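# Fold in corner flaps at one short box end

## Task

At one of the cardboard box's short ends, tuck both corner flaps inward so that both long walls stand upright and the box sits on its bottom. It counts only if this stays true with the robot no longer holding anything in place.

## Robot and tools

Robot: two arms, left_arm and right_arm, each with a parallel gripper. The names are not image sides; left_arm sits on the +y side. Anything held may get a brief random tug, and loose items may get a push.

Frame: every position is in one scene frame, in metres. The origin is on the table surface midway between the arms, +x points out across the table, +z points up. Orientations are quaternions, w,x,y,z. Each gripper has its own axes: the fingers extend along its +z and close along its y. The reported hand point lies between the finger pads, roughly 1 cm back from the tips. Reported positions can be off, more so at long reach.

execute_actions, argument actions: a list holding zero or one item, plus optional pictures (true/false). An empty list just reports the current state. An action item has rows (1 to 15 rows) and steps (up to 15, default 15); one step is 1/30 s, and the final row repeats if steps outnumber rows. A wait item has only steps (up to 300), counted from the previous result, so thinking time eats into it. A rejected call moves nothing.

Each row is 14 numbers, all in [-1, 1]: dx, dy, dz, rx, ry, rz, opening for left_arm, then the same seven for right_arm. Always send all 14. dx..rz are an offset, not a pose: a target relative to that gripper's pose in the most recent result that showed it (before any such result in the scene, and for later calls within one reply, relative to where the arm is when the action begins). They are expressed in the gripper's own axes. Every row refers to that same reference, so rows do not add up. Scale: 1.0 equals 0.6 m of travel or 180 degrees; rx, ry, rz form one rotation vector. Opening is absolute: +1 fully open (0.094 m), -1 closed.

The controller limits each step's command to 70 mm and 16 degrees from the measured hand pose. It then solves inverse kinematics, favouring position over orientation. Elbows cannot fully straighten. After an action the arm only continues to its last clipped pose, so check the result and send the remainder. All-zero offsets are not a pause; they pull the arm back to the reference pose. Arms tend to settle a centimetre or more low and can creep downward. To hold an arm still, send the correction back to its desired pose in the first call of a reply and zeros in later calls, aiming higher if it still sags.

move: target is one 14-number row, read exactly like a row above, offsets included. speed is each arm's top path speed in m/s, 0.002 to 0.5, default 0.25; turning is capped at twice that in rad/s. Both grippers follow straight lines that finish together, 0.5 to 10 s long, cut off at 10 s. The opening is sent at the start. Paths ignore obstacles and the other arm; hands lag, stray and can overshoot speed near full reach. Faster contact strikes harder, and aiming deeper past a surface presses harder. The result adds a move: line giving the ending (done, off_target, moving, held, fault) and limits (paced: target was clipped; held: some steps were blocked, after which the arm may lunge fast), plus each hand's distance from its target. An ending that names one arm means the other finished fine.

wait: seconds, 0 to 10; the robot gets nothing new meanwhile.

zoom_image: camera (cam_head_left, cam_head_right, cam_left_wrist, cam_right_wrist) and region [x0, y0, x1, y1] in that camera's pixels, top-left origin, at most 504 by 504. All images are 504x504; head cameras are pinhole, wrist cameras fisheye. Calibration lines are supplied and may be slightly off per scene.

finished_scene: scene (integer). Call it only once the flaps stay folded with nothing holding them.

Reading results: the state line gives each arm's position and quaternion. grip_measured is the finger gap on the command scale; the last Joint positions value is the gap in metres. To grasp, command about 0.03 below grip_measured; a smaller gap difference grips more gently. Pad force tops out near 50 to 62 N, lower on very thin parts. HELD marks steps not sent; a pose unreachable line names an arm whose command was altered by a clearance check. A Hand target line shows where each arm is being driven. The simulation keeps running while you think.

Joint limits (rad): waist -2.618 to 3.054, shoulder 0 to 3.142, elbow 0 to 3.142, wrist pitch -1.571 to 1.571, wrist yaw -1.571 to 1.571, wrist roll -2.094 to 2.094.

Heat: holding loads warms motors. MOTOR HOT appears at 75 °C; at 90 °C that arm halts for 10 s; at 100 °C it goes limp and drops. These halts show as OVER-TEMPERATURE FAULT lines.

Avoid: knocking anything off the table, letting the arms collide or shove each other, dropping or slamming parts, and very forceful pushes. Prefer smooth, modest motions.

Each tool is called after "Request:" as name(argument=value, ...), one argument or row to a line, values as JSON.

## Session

Request:
execute_actions(
  actions=[],
)

Scene clock: 0.00 s of 4500.00 s.
left_arm: end_effector_position=(+0.3938, +0.3405, +0.4108) grip_measured=+1.000 end_effector_quat_wxyz=(+0.705, -0.067, +0.704, +0.056) | right_arm: end_effector_position=(+0.4015, -0.3011, +0.4025) grip_measured=-0.383 end_effector_quat_wxyz=(+0.699, -0.061, +0.710, +0.051)
Joint positions: left_arm=[-0.005  1.046  1.061 -0.015  0.011 -0.015  0.094] | right_arm=[-0.01   1.043  1.043 -0.017 -0.004 -0.012  0.029]
Joint velocities: left_arm=[-0.002 -0.012 -0.002 -0.066 -0.081 -0.007  0.   ] | right_arm=[ 0.007 -0.012 -0.002  0.066  0.007  0.007 -0.   ]
Hand target (left_arm): +0.392, +0.340, +0.413; +0.706, -0.067, +0.703, +0.056
Hand target (right_arm): +0.400, -0.301, +0.402; +0.696, -0.061, +0.713, +0.050

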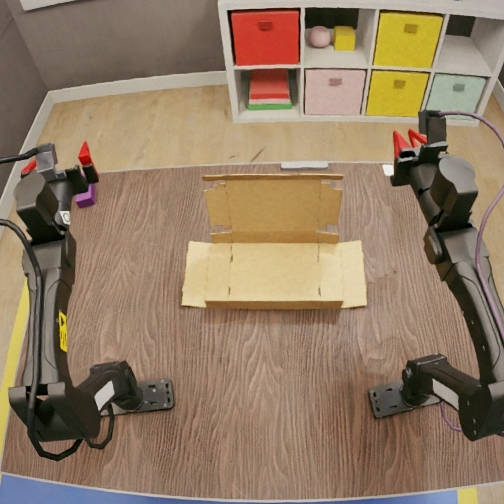

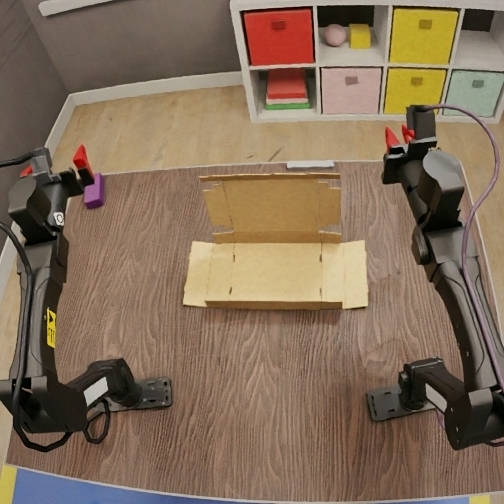

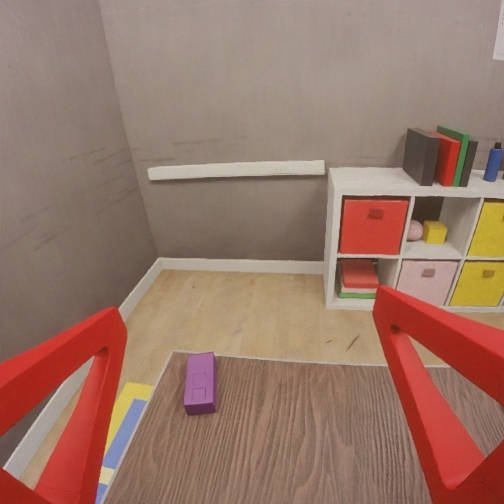

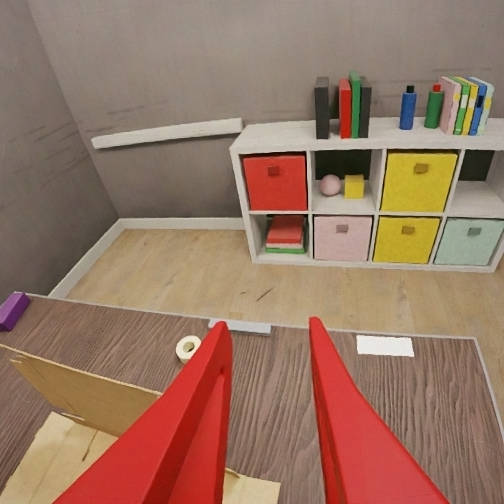

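Request:
move(
  target=[0.35,-0.212,-0.145,0,0.5,0,-1,0.387,0.376,-0.237,0,0.5,0,0],
  speed=0.3,
)

Request:
move(
  target=[0.255,-0.126,0.18,0.163,0.032,0,-1,-0.015,-0.055,0.117,0,0,-0.446,0],
)

Request:
zoom_image(
  camera="cam_head_left",
  region=[170, 150, 400, 330],
)

Scene clock: 5.33 s of 4500.00 s.
left_arm: end_effector_position=(+0.3301, +0.2046, +0.1980) grip_measured=-0.977 end_effector_quat_wxyz=(+0.015, -0.099, +0.995, -0.004) | right_arm: end_effector_position=(+0.2235, -0.1099, +0.1673) grip_measured=-0.002 end_effector_quat_wxyz=(-0.012, -0.085, +0.996, -0.014)
Joint positions: left_arm=[-0.405  1.751  1.784 -1.573 -0.001 -0.415  0.001] | right_arm=[ 0.738  1.799  1.718 -1.525  0.002  0.732  0.047]
Joint velocities: left_arm=[ 0.002 -0.007 -0.012 -0.007 -0.037 -0.037  0.001] | right_arm=[ 0.002 -0.002 -0.002 -0.066  0.022 -0.007 -0.   ]
Hand target (left_arm): +0.331, +0.200, +0.200; +0.012, -0.100, +0.995, -0.010
Hand target (right_arm): +0.224, -0.105, +0.175; -0.007, -0.083, +0.997, -0.005
Off the commanded pose (left_arm): 0.009 m, 2 deg.
Off the commanded pose (right_arm): 0.006 m, 1 deg.
joint sent to its limit (left arm) — the command would take joint 4 (wrist pitch) past its lower limit, so that joint was sent only as far as its limit.
move: done
camera_calibration (this result's frames):
cam_left_wrist: T_world_to_cam=[[0.125831, -0.991164, 0.0419489, 0.149703], [-0.86974, -0.0898787, 0.485257, 0.234866], [-0.4772, -0.0975453, -0.873364, 0.444751], [0, 0, 0, 1]] pos_world=[0.39767, 0.212873, 0.268179]
cam_right_wrist: T_world_to_cam=[[0.0322261, -0.999115, -0.0270131, -0.105045], [-0.749968, -0.0420381, 0.660136, 0.0849462], [-0.660688, -0.00101466, -0.75066, 0.363255], [0, 0, 0, 1]] pos_world=[0.30709, -0.101013, 0.213767]

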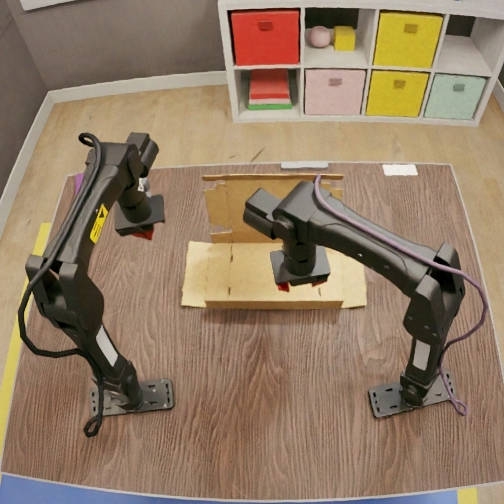

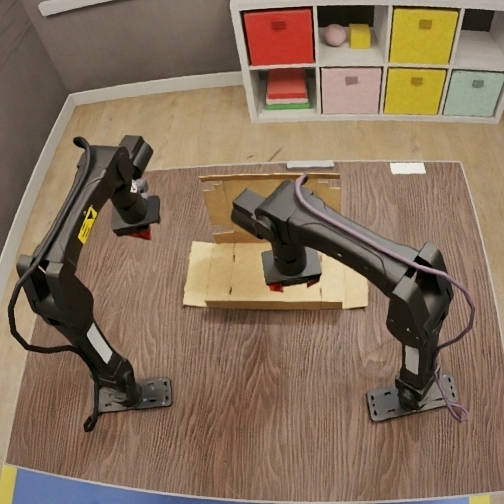

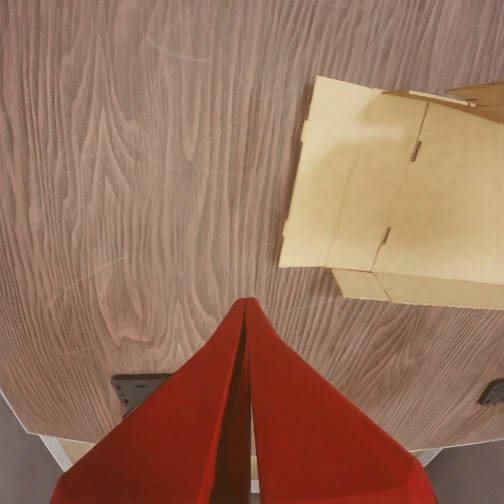

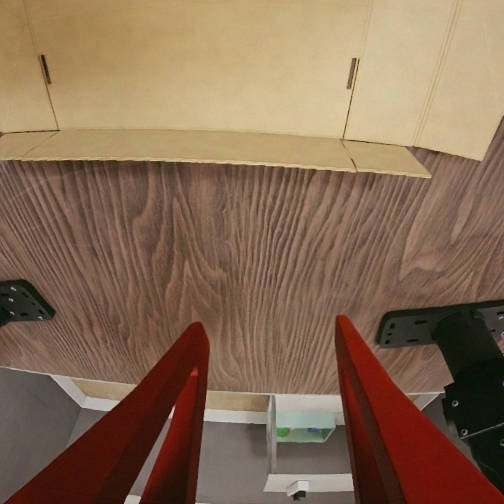

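Scene clock: 8.77 s of 4500.00 s.
left_arm: end_effector_position=(+0.2043, +0.1052, +0.0845) grip_measured=-0.977 end_effector_quat_wxyz=(-0.015, -0.095, +0.963, -0.250) | right_arm: end_effector_position=(+0.2382, -0.1359, +0.0999) grip_measured=-0.002 end_effector_quat_wxyz=(-0.015, -0.706, +0.708, -0.002)
Joint positions: left_arm=[-0.609  1.25   0.767 -0.848  0.451 -0.67   0.001] | right_arm=[ 0.649  1.75   1.39  -1.242  0.002 -0.755  0.047]
Joint velocities: left_arm=[ 0.007 -0.012 -0.002  0.007 -0.007 -0.037 -0.   ] | right_arm=[ 0.012 -0.002 -0.022  0.037 -0.007 -0.051 -0.001]
Hand target (left_arm): +0.199, +0.103, +0.086; -0.016, -0.091, +0.961, -0.260
Hand target (right_arm): +0.237, -0.142, +0.098; +0.018, +0.707, -0.707, +0.002
Off the commanded pose (left_arm): 0.008 m, 1 deg.
Off the commanded pose (right_arm): 0.008 m, 0 deg.
move: done
camera_calibration (this result's frames):
cam_left_wrist: T_world_to_cam=[[0.11813, -0.850899, 0.511875, 0.0188541], [-0.864658, 0.16533, 0.474376, 0.144546], [-0.488275, -0.498634, -0.716206, 0.30712], [0, 0, 0, 1]] pos_world=[0.272715, 0.145286, 0.141741]
cam_right_wrist: T_world_to_cam=[[0.987424, -0.14079, -0.0719221, -0.239723], [-0.0582634, -0.746966, 0.662304, -0.121409], [-0.146969, -0.649785, -0.745775, 0.111325], [0, 0, 0, 1]] pos_world=[0.245996, -0.0521019, 0.146191]

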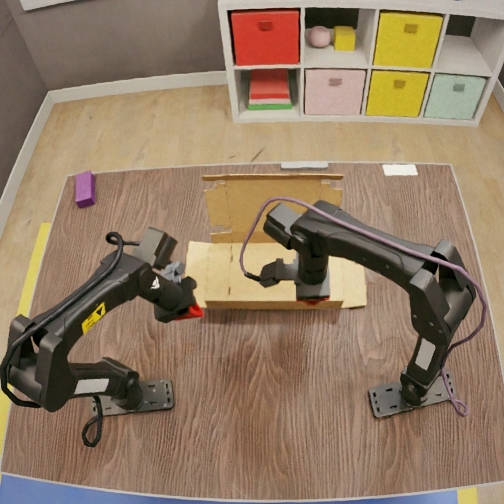

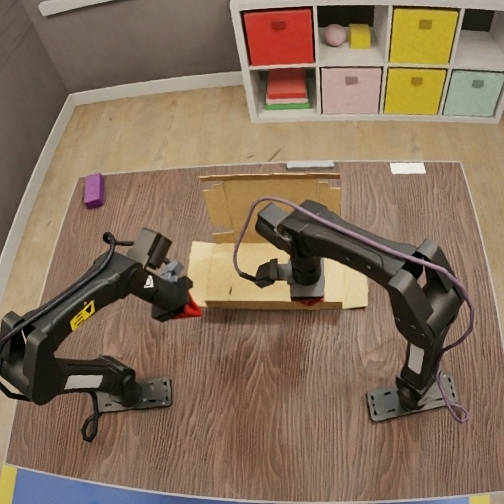

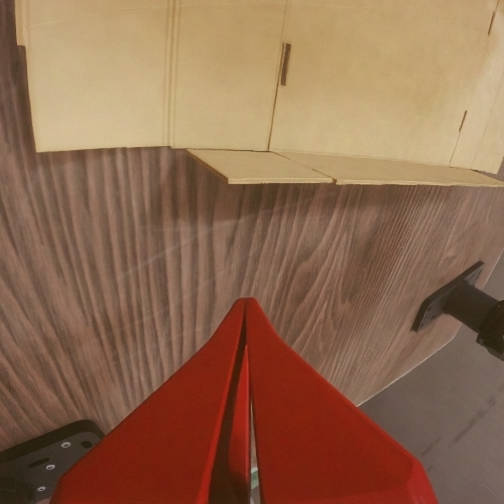

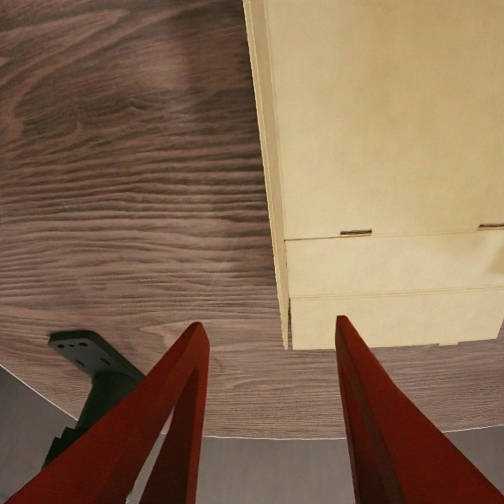

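Region (170, 150, 400, 330) of cam_head_left's 504x504 image, scaled by 2.191, with more detail than that image has; it fills the top 394 rows of this view, and the rest is white.

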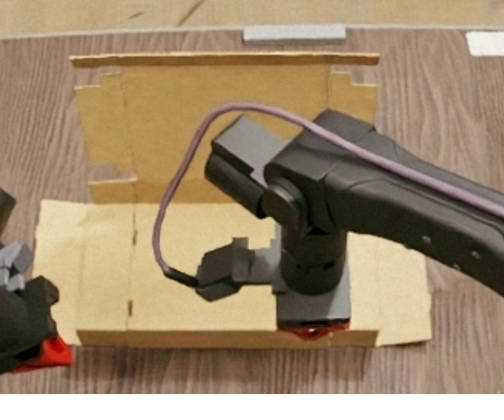

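Request:
move(
  target=[-0.017,0.012,0.105,0,0,0,-1,0,0.003,0.12,0,0,0,0],
  speed=0.1,
)

Request:
move(
  target=[0,0,0,0,0,0,-1,0,0,0,0,0,0,-1],
)

Scene clock: 12.00 s of 4500.00 s.
left_arm: end_effector_position=(+0.2217, +0.0805, +0.0343) grip_measured=-0.978 end_effector_quat_wxyz=(-0.005, -0.091, +0.961, -0.261) | right_arm: end_effector_position=(+0.2410, -0.1329, +0.0354) grip_measured=-0.002 end_effector_quat_wxyz=(-0.004, -0.707, +0.707, -0.001)
Joint positions: left_arm=[-0.674  1.418  0.664 -0.516  0.44  -0.742  0.001] | right_arm=[ 0.649  1.804  1.193 -0.968  0.002 -0.758  0.047]
Joint velocities: left_arm=[ 0.002 -0.002 -0.007 -0.037 -0.051 -0.007  0.001] | right_arm=[-0.002 -0.002 -0.002  0.037 -0.066  0.022 -0.001]
Hand target (left_arm): +0.215, +0.083, +0.025; -0.016, -0.094, +0.964, -0.250
Hand target (right_arm): +0.236, -0.137, +0.028; +0.015, +0.706, -0.708, +0.002
Off the commanded pose (left_arm): 0.012 m, 2 deg.
Off the commanded pose (right_arm): 0.011 m, 1 deg.
move: off_target (left_arm, right_arm)
camera_calibration (this result's frames):
cam_left_wrist: T_world_to_cam=[[0.10608, -0.841033, 0.530482, 0.0227245], [-0.875386, 0.174058, 0.451003, 0.190021], [-0.471643, -0.512218, -0.717764, 0.264769], [0, 0, 0, 1]] pos_world=[0.288808, 0.121657, 0.0922866]
cam_right_wrist: T_world_to_cam=[[0.988721, -0.13749, -0.0593875, -0.247042], [-0.0663235, -0.757484, 0.649477, -0.0753048], [-0.134281, -0.638213, -0.758059, 0.064484], [0, 0, 0, 1]] pos_world=[0.24792, -0.0498534, 0.0831202]

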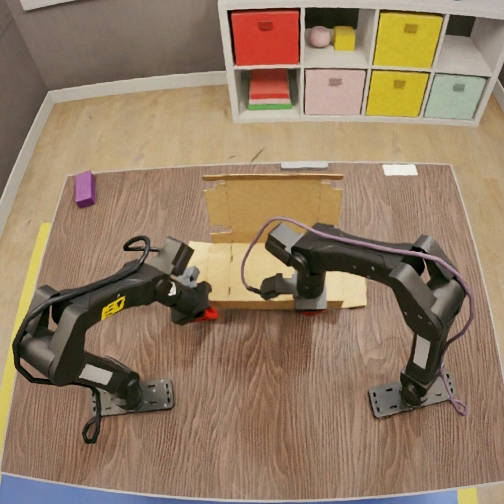

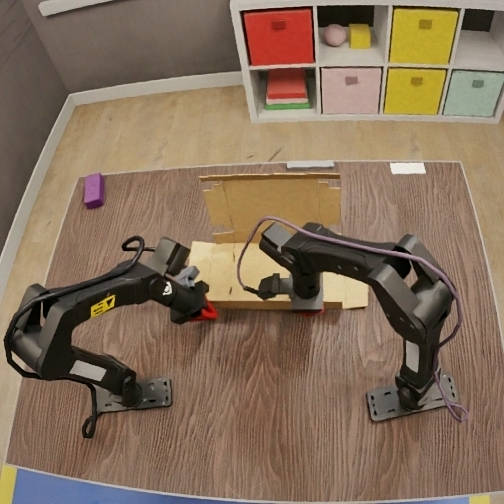

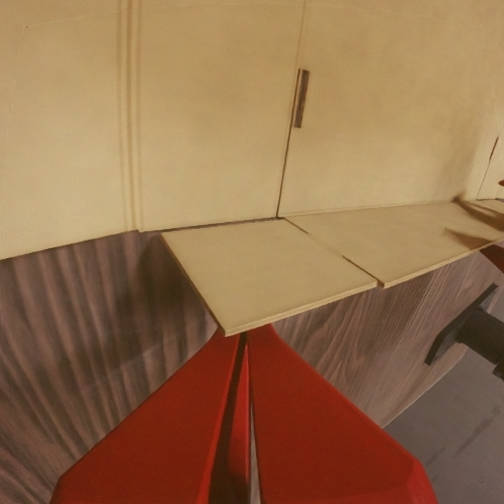

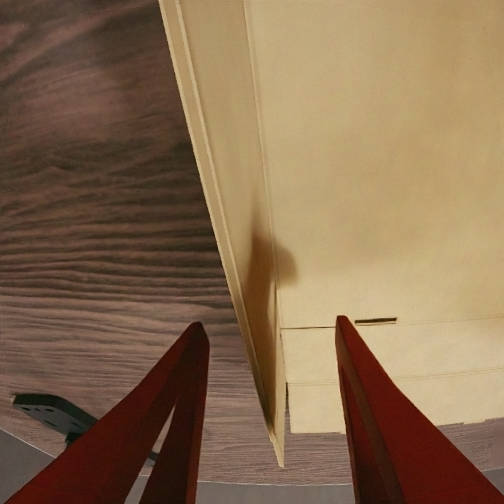

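Scene clock: 12.50 s of 4500.00 s.
left_arm: end_effector_position=(+0.2218, +0.0805, +0.0343) grip_measured=-0.978 end_effector_quat_wxyz=(-0.005, -0.091, +0.961, -0.261) | right_arm: end_effector_position=(+0.2416, -0.1332, +0.0354) grip_measured=-0.966 end_effector_quat_wxyz=(-0.004, -0.707, +0.708, -0.003)
Joint positions: left_arm=[-0.674  1.418  0.664 -0.515  0.44  -0.742  0.001] | right_arm=[ 0.649  1.804  1.193 -0.967  0.006 -0.757  0.002]
Joint velocities: left_arm=[-0.017  0.012 -0.002  0.037  0.066  0.066 -0.001] | right_arm=[-0.007  0.002 -0.007 -0.007  0.007 -0.095 -0.   ]
Hand target (left_arm): +0.222, +0.080, +0.034; -0.005, -0.091, +0.961, -0.261
Hand target (right_arm): +0.241, -0.133, +0.035; +0.005, +0.707, -0.707, +0.001
Off the commanded pose (left_arm): 0.000 m, 0 deg.
Off the commanded pose (right_arm): 0.001 m, 0 deg.
move: done
camera_calibration (this result's frames):
cam_left_wrist: T_world_to_cam=[[0.105901, -0.840939, 0.530667, 0.0226954], [-0.875538, 0.174138, 0.450677, 0.19012], [-0.4714, -0.512346, -0.717832, 0.264762], [0, 0, 0, 1]] pos_world=[0.288863, 0.121628, 0.092328]
cam_right_wrist: T_world_to_cam=[[0.988742, -0.138697, -0.0561438, -0.24793], [-0.0691356, -0.756232, 0.650641, -0.0746767], [-0.132699, -0.639435, -0.757307, 0.0638095], [0, 0, 0, 1]] pos_world=[0.248444, -0.0500579, 0.0829914]

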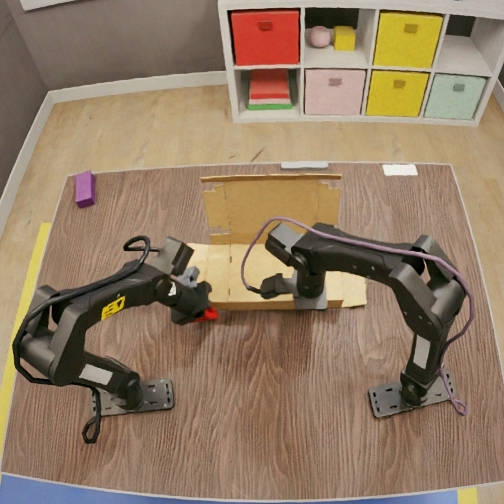

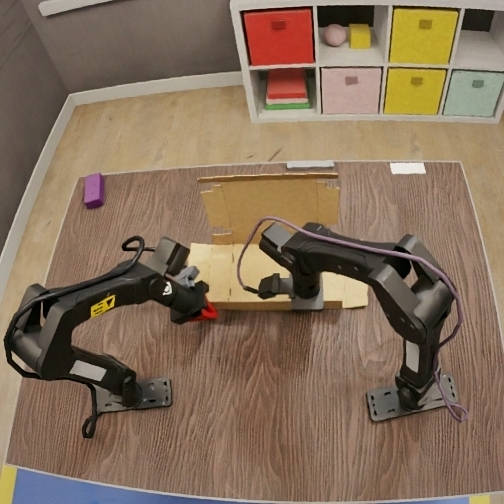

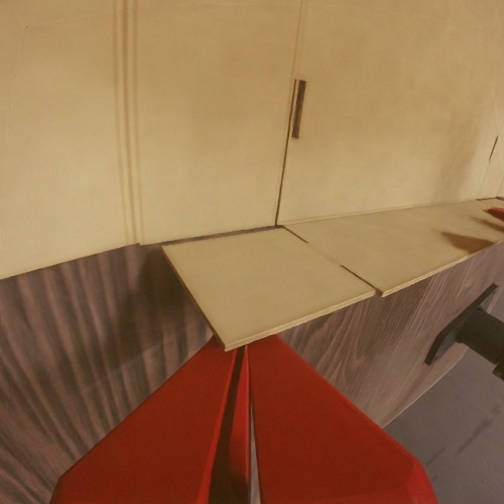

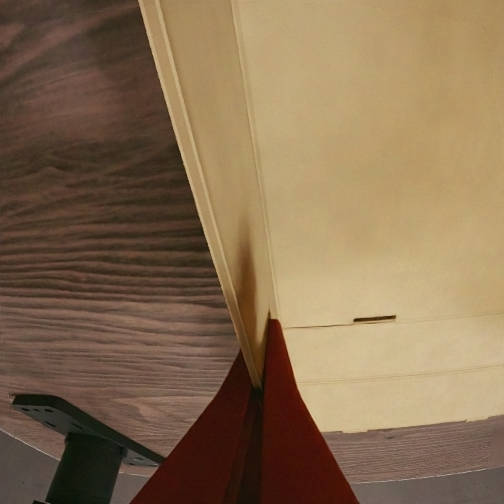

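Request:
move(
  target=[-0.106,-0.024,-0.005,0,0,0,-1,0,0,0,0,0,0,-1],
  speed=0.07,
)

Request:
move(
  target=[0,-0.08,0.028,0,0,0,-1,0,0,0,0,0,0,-1],
  speed=0.06,
)

Scene clock: 16.77 s of 4500.00 s.
left_arm: end_effector_position=(+0.2767, +0.0844, +0.0357) grip_measured=-0.978 end_effector_quat_wxyz=(-0.010, -0.097, +0.963, -0.250) | right_arm: end_effector_position=(+0.2450, -0.1325, +0.0355) grip_measured=-0.966 end_effector_quat_wxyz=(+0.002, -0.703, +0.711, -0.009)
Joint positions: left_arm=[-0.574  1.626  0.879 -0.589  0.453 -0.64   0.001] | right_arm=[ 0.649  1.804  1.193 -0.956  0.017 -0.747  0.002]
Joint velocities: left_arm=[-0.002 -0.012  0.007 -0.037 -0.007 -0.007  0.001] | right_arm=[ 0.002  0.002 -0.007 -0.11   0.051  0.007 -0.   ]
Hand target (left_arm): +0.287, +0.080, +0.042; -0.004, -0.092, +0.961, -0.261
Hand target (right_arm): +0.242, -0.133, +0.035; +0.004, +0.707, -0.708, +0.003
Off the commanded pose (left_arm): 0.012 m, 1 deg.
Off the commanded pose (right_arm): 0.004 m, 1 deg.
After step 90, 0.03 s passed at rest.
move: off_target (left_arm)
camera_calibration (this result's frames):
cam_left_wrist: T_world_to_cam=[[0.120017, -0.850477, 0.512137, 0.0170367], [-0.870044, 0.158348, 0.466851, 0.236159], [-0.478142, -0.501612, -0.720948, 0.294744], [0, 0, 0, 1]] pos_world=[0.344353, 0.124941, 0.0935186]
cam_right_wrist: T_world_to_cam=[[0.988106, -0.148447, -0.0401302, -0.25294], [-0.0871877, -0.755788, 0.648986, -0.0694056], [-0.12667, -0.637768, -0.759742, 0.0635305], [0, 0, 0, 1]] pos_world=[0.251927, -0.0494864, 0.0831595]

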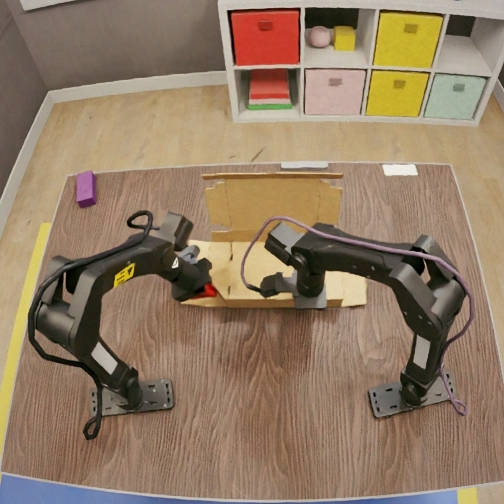

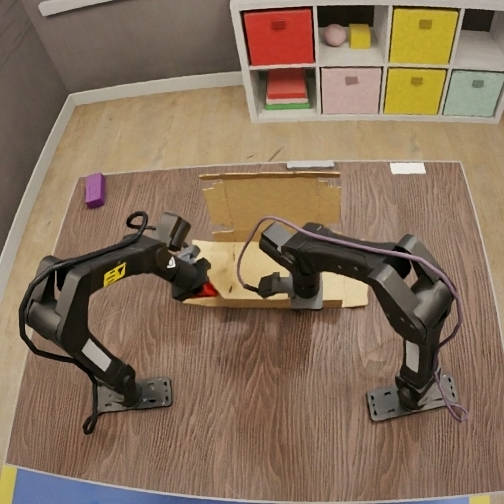

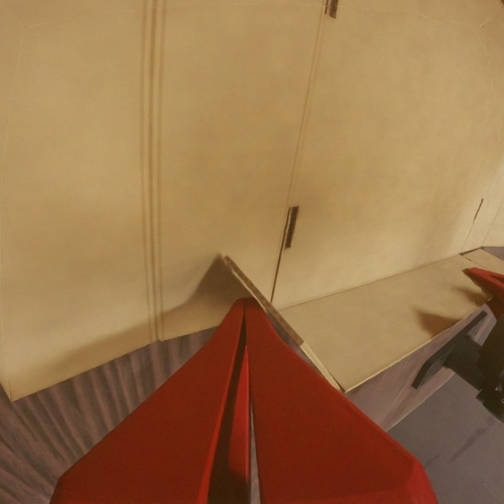

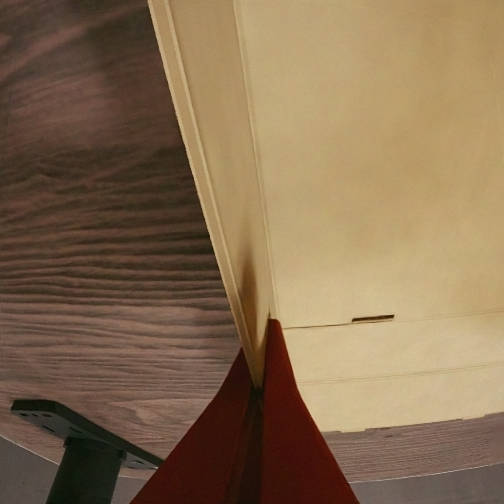

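Scene clock: 17.93 s of 4500.00 s.
left_arm: end_effector_position=(+0.2764, +0.0523, +0.0352) grip_measured=-0.978 end_effector_quat_wxyz=(-0.016, -0.106, +0.968, -0.226) | right_arm: end_effector_position=(+0.2459, -0.1349, +0.0355) grip_measured=-0.966 end_effector_quat_wxyz=(-0.000, -0.703, +0.711, -0.015)
Joint positions: left_arm=[-0.699  1.685  0.959 -0.595  0.387 -0.777  0.001] | right_arm=[ 0.649  1.804  1.193 -0.96   0.03  -0.747  0.002]
Joint velocities: left_arm=[ 0.002  0.007 -0.002  0.022  0.051 -0.007 -0.   ] | right_arm=[ 0.002  0.022 -0.027 -0.022 -0.051 -0.037 -0.001]
Hand target (left_arm): +0.285, +0.036, +0.044; -0.011, -0.096, +0.963, -0.250
Hand target (right_arm): +0.245, -0.133, +0.035; -0.002, +0.703, -0.711, +0.009
Off the commanded pose (left_arm): 0.022 m, 3 deg.
Off the commanded pose (right_arm): 0.003 m, 1 deg.
move: off_target (left_arm)
camera_calibration (this result's frames):
cam_left_wrist: T_world_to_cam=[[0.141218, -0.87277, 0.467258, -0.0131255], [-0.861409, 0.124278, 0.492473, 0.239681], [-0.487885, -0.472047, -0.734262, 0.279694], [0, 0, 0, 1]] pos_world=[0.344776, 0.0907859, 0.0934648]
cam_right_wrist: T_world_to_cam=[[0.988331, -0.148901, -0.0321126, -0.254583], [-0.0912938, -0.74779, 0.657629, -0.0694064], [-0.121935, -0.647023, -0.752657, 0.0594804], [0, 0, 0, 1]] pos_world=[0.252528, -0.0513238, 0.0822367]

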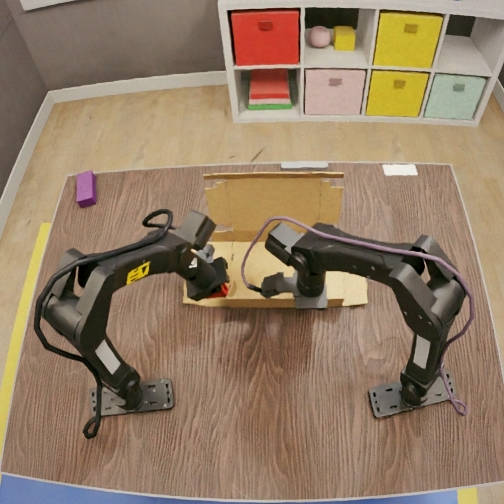

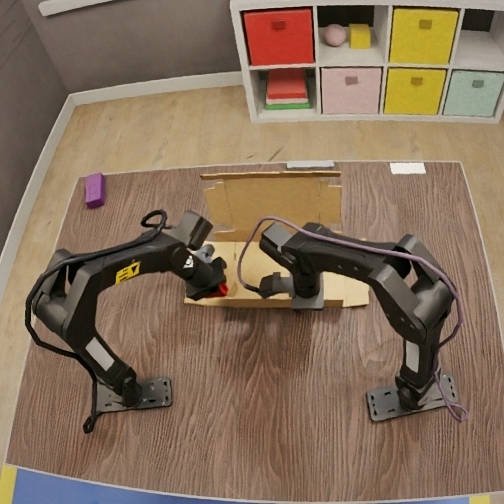

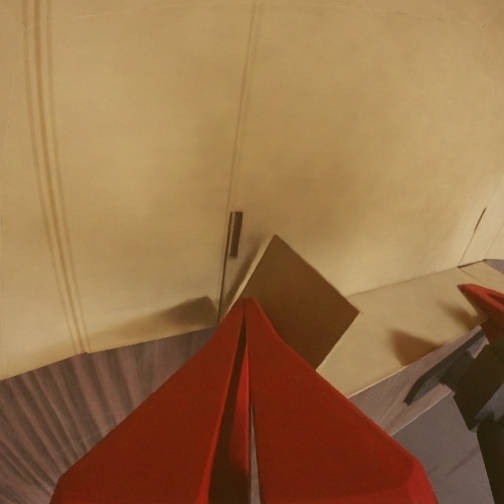

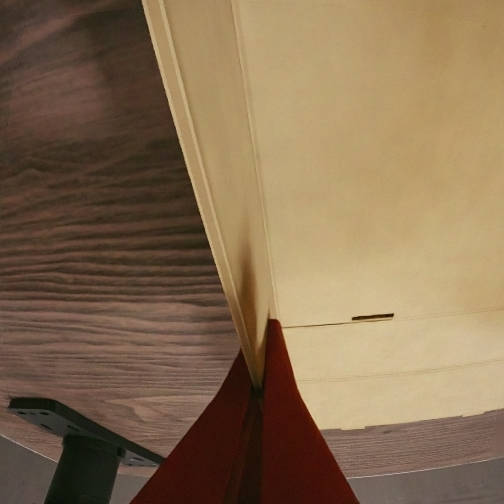

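Request:
move(
  target=[-0.342,0.075,-0.094,0.136,0.029,-0.002,-1,0,0.005,0,0,0,-0.008,-1],
  speed=0.2,
)

Scene clock: 22.17 s of 4500.00 s.
left_arm: end_effector_position=(+0.4640, +0.1595, +0.0515) grip_measured=-0.978 end_effector_quat_wxyz=(-0.038, -0.107, +0.900, -0.421) | right_arm: end_effector_position=(+0.2469, -0.1340, +0.0355) grip_measured=-0.966 end_effector_quat_wxyz=(+0.002, -0.704, +0.710, -0.015)
Joint positions: left_arm=[-0.136  2.333  1.798 -1.066  0.873 -0.168  0.001] | right_arm=[ 0.649  1.804  1.193 -0.955  0.03  -0.749  0.002]
Joint velocities: left_arm=[-0.002 -0.002 -0.002 -0.051 -0.022  0.051 -0.001] | right_arm=[ 0.002 -0.017  0.002 -0.007 -0.022  0.081 -0.001]
Hand target (left_arm): +0.468, +0.156, +0.055; -0.037, -0.100, +0.896, -0.431
Hand target (right_arm): +0.243, -0.135, +0.035; +0.001, +0.712, -0.702, +0.015
Off the commanded pose (left_arm): 0.004 m, 1 deg.
Off the commanded pose (right_arm): 0.004 m, 1 deg.
move: done
camera_calibration (this result's frames):
cam_left_wrist: T_world_to_cam=[[0.152619, -0.607295, 0.779679, -0.0173918], [-0.86252, 0.303285, 0.405064, 0.356444], [-0.482458, -0.73431, -0.477518, 0.459889], [0, 0, 0, 1]] pos_world=[0.531972, 0.219035, 0.0887826]
cam_right_wrist: T_world_to_cam=[[0.988843, -0.146155, -0.0287858, -0.255273], [-0.0918509, -0.750366, 0.654609, -0.0687351], [-0.117274, -0.644662, -0.755419, 0.059457], [0, 0, 0, 1]] pos_world=[0.253085, -0.0505562, 0.0825613]

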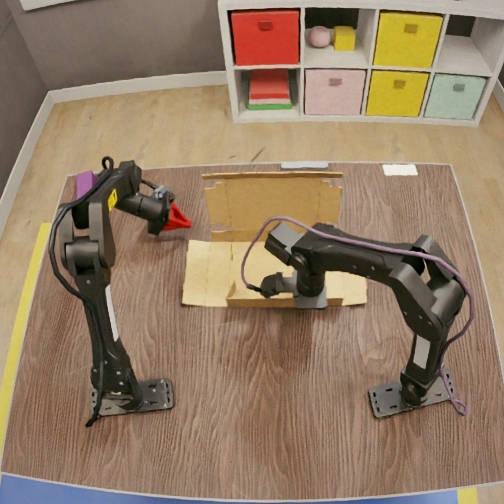

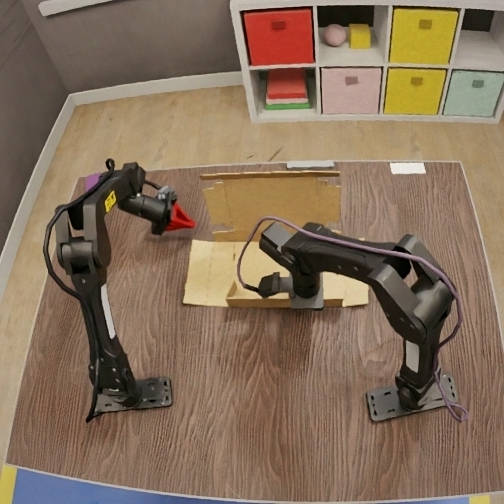

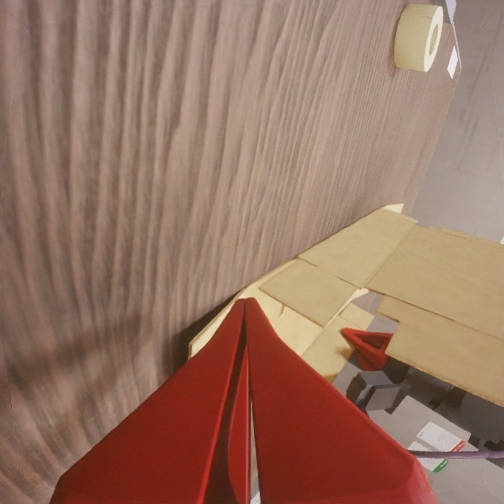

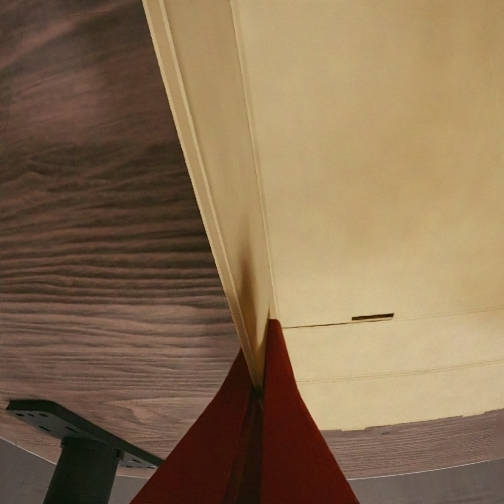

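Request:
move(
  target=[0.012,-0.041,0.113,0,0,0,-1,0,0.005,0,0,0,-0.008,-1],
  speed=0.12,
)

Scene clock: 25.50 s of 4500.00 s.
left_arm: end_effector_position=(+0.4673, +0.0907, +0.0293) grip_measured=-0.978 end_effector_quat_wxyz=(-0.036, -0.101, +0.900, -0.423) | right_arm: end_effector_position=(+0.2473, -0.1335, +0.0355) grip_measured=-0.966 end_effector_quat_wxyz=(+0.004, -0.705, +0.709, -0.015)
Joint positions: left_arm=[-0.291  2.334  1.7   -0.784  0.866 -0.397  0.001] | right_arm=[ 0.649  1.804  1.193 -0.952  0.03  -0.753  0.002]
Joint velocities: left_arm=[-0.012 -0.007  0.002  0.051  0.022  0.007 -0.   ] | right_arm=[ 0.007  0.007  0.017 -0.066 -0.007 -0.007  0.   ]
Hand target (left_arm): +0.463, +0.091, +0.026; -0.040, -0.106, +0.900, -0.421
Hand target (right_arm): +0.244, -0.134, +0.035; -0.002, +0.713, -0.701, +0.015
Off the commanded pose (left_arm): 0.004 m, 1 deg.
Off the commanded pose (right_arm): 0.003 m, 1 deg.
move: done
camera_calibration (this result's frames):
cam_left_wrist: T_world_to_cam=[[0.141291, -0.606383, 0.782519, -0.037176], [-0.864166, 0.31008, 0.396318, 0.389537], [-0.482964, -0.732222, -0.480204, 0.400548], [0, 0, 0, 1]] pos_world=[0.535328, 0.14996, 0.0670552]
cam_right_wrist: T_world_to_cam=[[0.989388, -0.142708, -0.0272953, -0.255382], [-0.0904352, -0.751889, 0.653057, -0.0688318], [-0.11372, -0.643659, -0.756816, 0.0591279], [0, 0, 0, 1]] pos_world=[0.253171, -0.0501408, 0.0827294]

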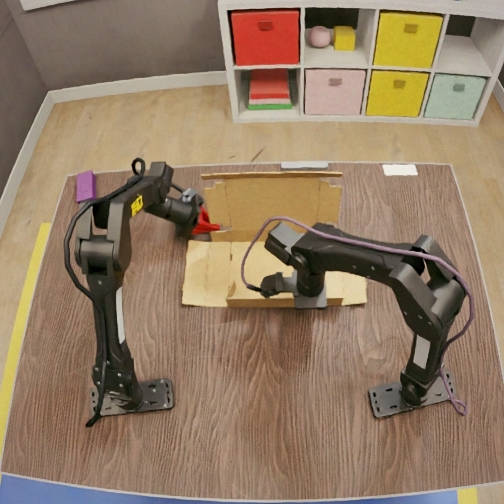

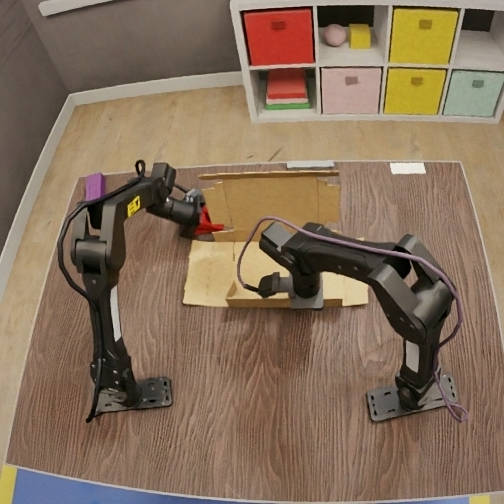

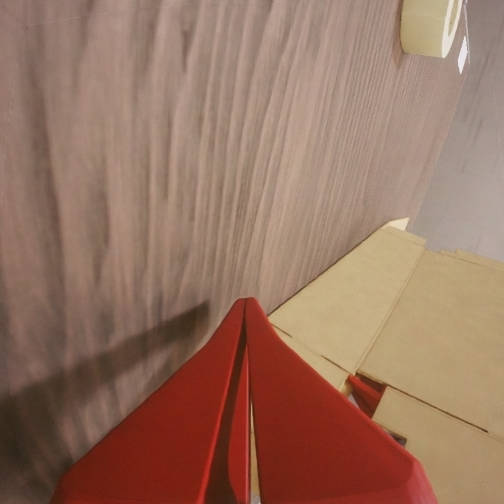

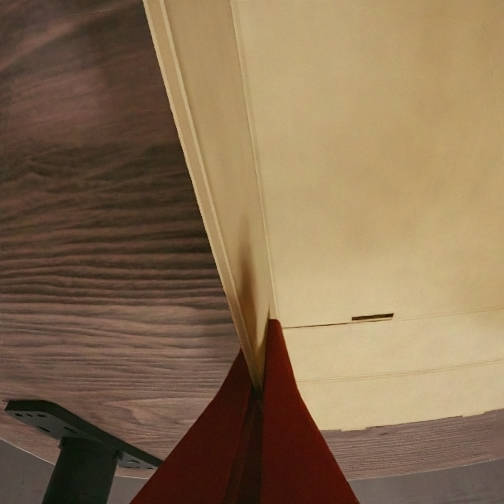

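Request:
move(
  target=[0.119,0.041,-0.003,0,0,0,-1,0,0,0,0,0,0,-1],
  speed=0.05,
)

Scene clock: 28.73 s of 4500.00 s.
left_arm: end_effector_position=(+0.4022, +0.0977, +0.0195) grip_measured=-0.978 end_effector_quat_wxyz=(-0.028, -0.099, +0.900, -0.423) | right_arm: end_effector_position=(+0.2469, -0.1332, +0.0355) grip_measured=-0.966 end_effector_quat_wxyz=(+0.004, -0.706, +0.708, -0.014)
Joint positions: left_arm=[-0.291  2.119  1.286 -0.568  0.863 -0.398  0.001] | right_arm=[ 0.649  1.804  1.193 -0.953  0.027 -0.756  0.002]
Joint velocities: left_arm=[ 0.007 -0.012 -0.007 -0.007 -0.022  0.007 -0.   ] | right_arm=[-0.002  0.002 -0.012 -0.051  0.037 -0.051  0.001]
Hand target (left_arm): +0.393, +0.097, +0.021; -0.036, -0.101, +0.900, -0.423
Hand target (right_arm): +0.247, -0.133, +0.036; -0.004, +0.705, -0.709, +0.015
Off the commanded pose (left_arm): 0.010 m, 1 deg.
Off the commanded pose (right_arm): 0.001 m, 0 deg.
move: done
camera_calibration (this result's frames):
cam_left_wrist: T_world_to_cam=[[0.13017, -0.607417, 0.783646, -0.0115828], [-0.870787, 0.307906, 0.383308, 0.338088], [-0.474117, -0.732283, -0.48885, 0.366177], [0, 0, 0, 1]] pos_world=[0.46952, 0.15701, 0.0584907]
cam_right_wrist: T_world_to_cam=[[0.989802, -0.139243, -0.030044, -0.254427], [-0.0861863, -0.753325, 0.651976, -0.0698352], [-0.113416, -0.642738, -0.757644, 0.0593367], [0, 0, 0, 1]] pos_world=[0.252543, -0.0498978, 0.082843]

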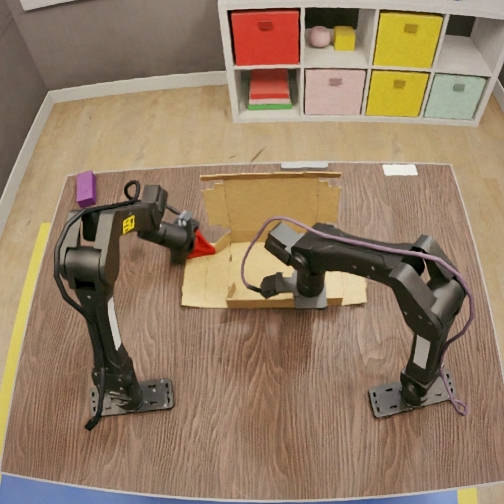

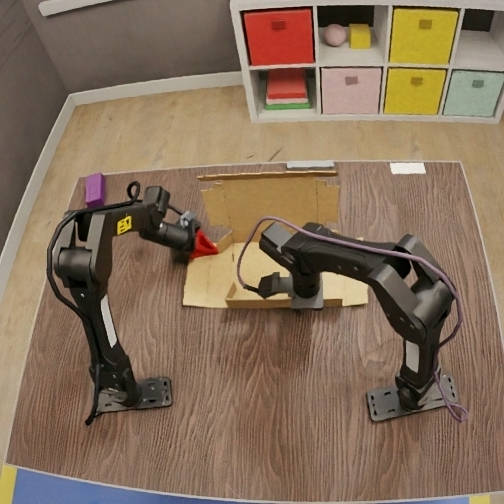

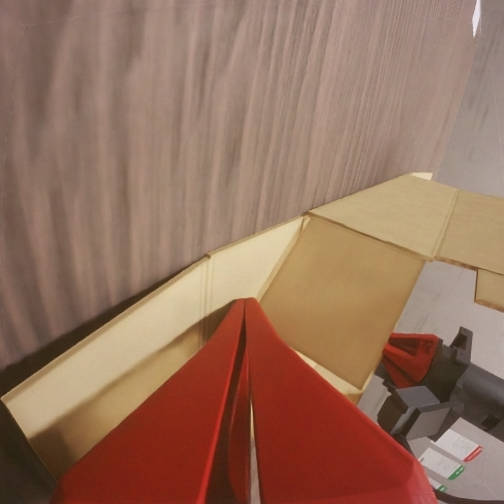

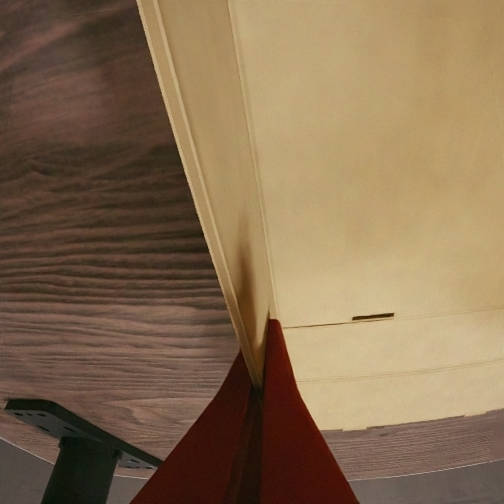

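Request:
move(
  target=[0.029,-0.067,0.048,0.019,-0.105,-0.089,-1,0,0,0,0,0,-0.008,-1],
  speed=0.07,
)

Scene clock: 35.43 s of 4500.00 s.
left_arm: end_effector_position=(+0.3958, +0.0518, +0.0227) grip_measured=-0.978 end_effector_quat_wxyz=(+0.055, -0.297, +0.861, -0.410) | right_arm: end_effector_position=(+0.2466, -0.1336, +0.0355) grip_measured=-0.966 end_effector_quat_wxyz=(+0.003, -0.707, +0.708, -0.014)
Joint positions: left_arm=[-0.499  1.897  0.896  0.107  0.568 -1.178  0.001] | right_arm=[ 0.649  1.804  1.193 -0.955  0.028 -0.757  0.002]
Joint velocities: left_arm=[ 0.002  0.002  0.007  0.037 -0.022 -0.051  0.   ] | right_arm=[ 0.002  0.012 -0.007  0.022 -0.037  0.022 -0.   ]
Hand target (left_arm): +0.393, +0.047, +0.032; +0.062, -0.289, +0.858, -0.420
Hand target (right_arm): +0.247, -0.133, +0.036; -0.003, +0.715, -0.699, +0.014
Off the commanded pose (left_arm): 0.012 m, 2 deg.
Off the commanded pose (right_arm): 0.000 m, 1 deg.
After step 90, 0.20 s passed at rest.
move: off_target (left_arm)
camera_calibration (this result's frames):
cam_left_wrist: T_world_to_cam=[[0.394417, -0.504293, 0.768196, -0.15067], [-0.909498, -0.0947466, 0.404768, 0.381098], [-0.131338, -0.858319, -0.496023, 0.202059], [0, 0, 0, 1]] pos_world=[0.432572, 0.133557, 0.0617136]
cam_right_wrist: T_world_to_cam=[[0.989823, -0.138918, -0.0308431, -0.254141], [-0.085222, -0.752277, 0.653312, -0.0702986], [-0.11396, -0.644035, -0.75646, 0.0589725], [0, 0, 0, 1]] pos_world=[0.252284, -0.0502084, 0.0826988]

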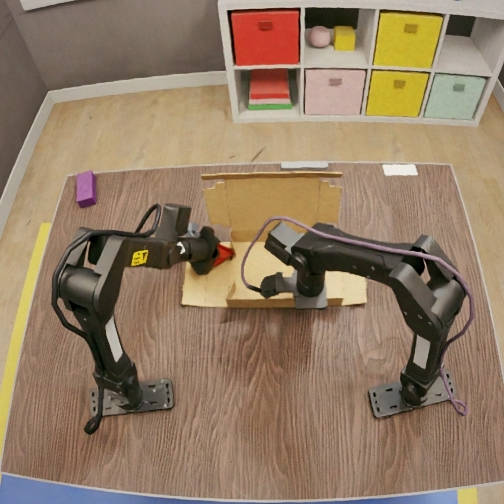

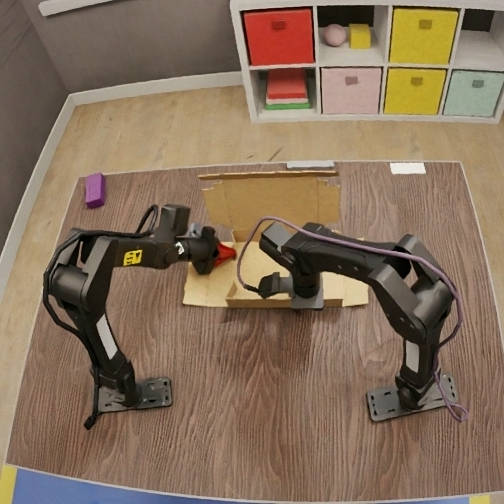

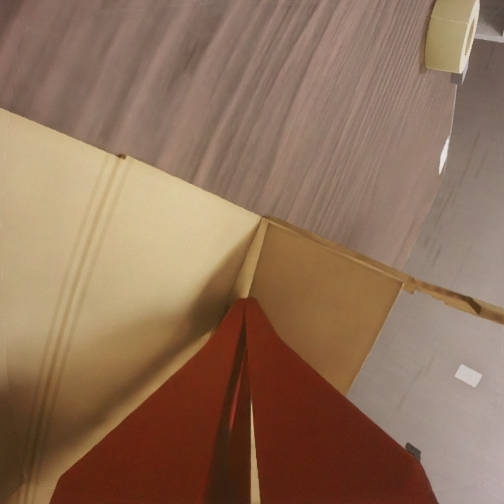

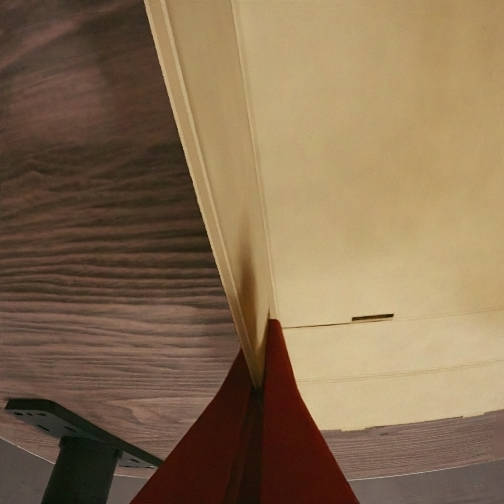

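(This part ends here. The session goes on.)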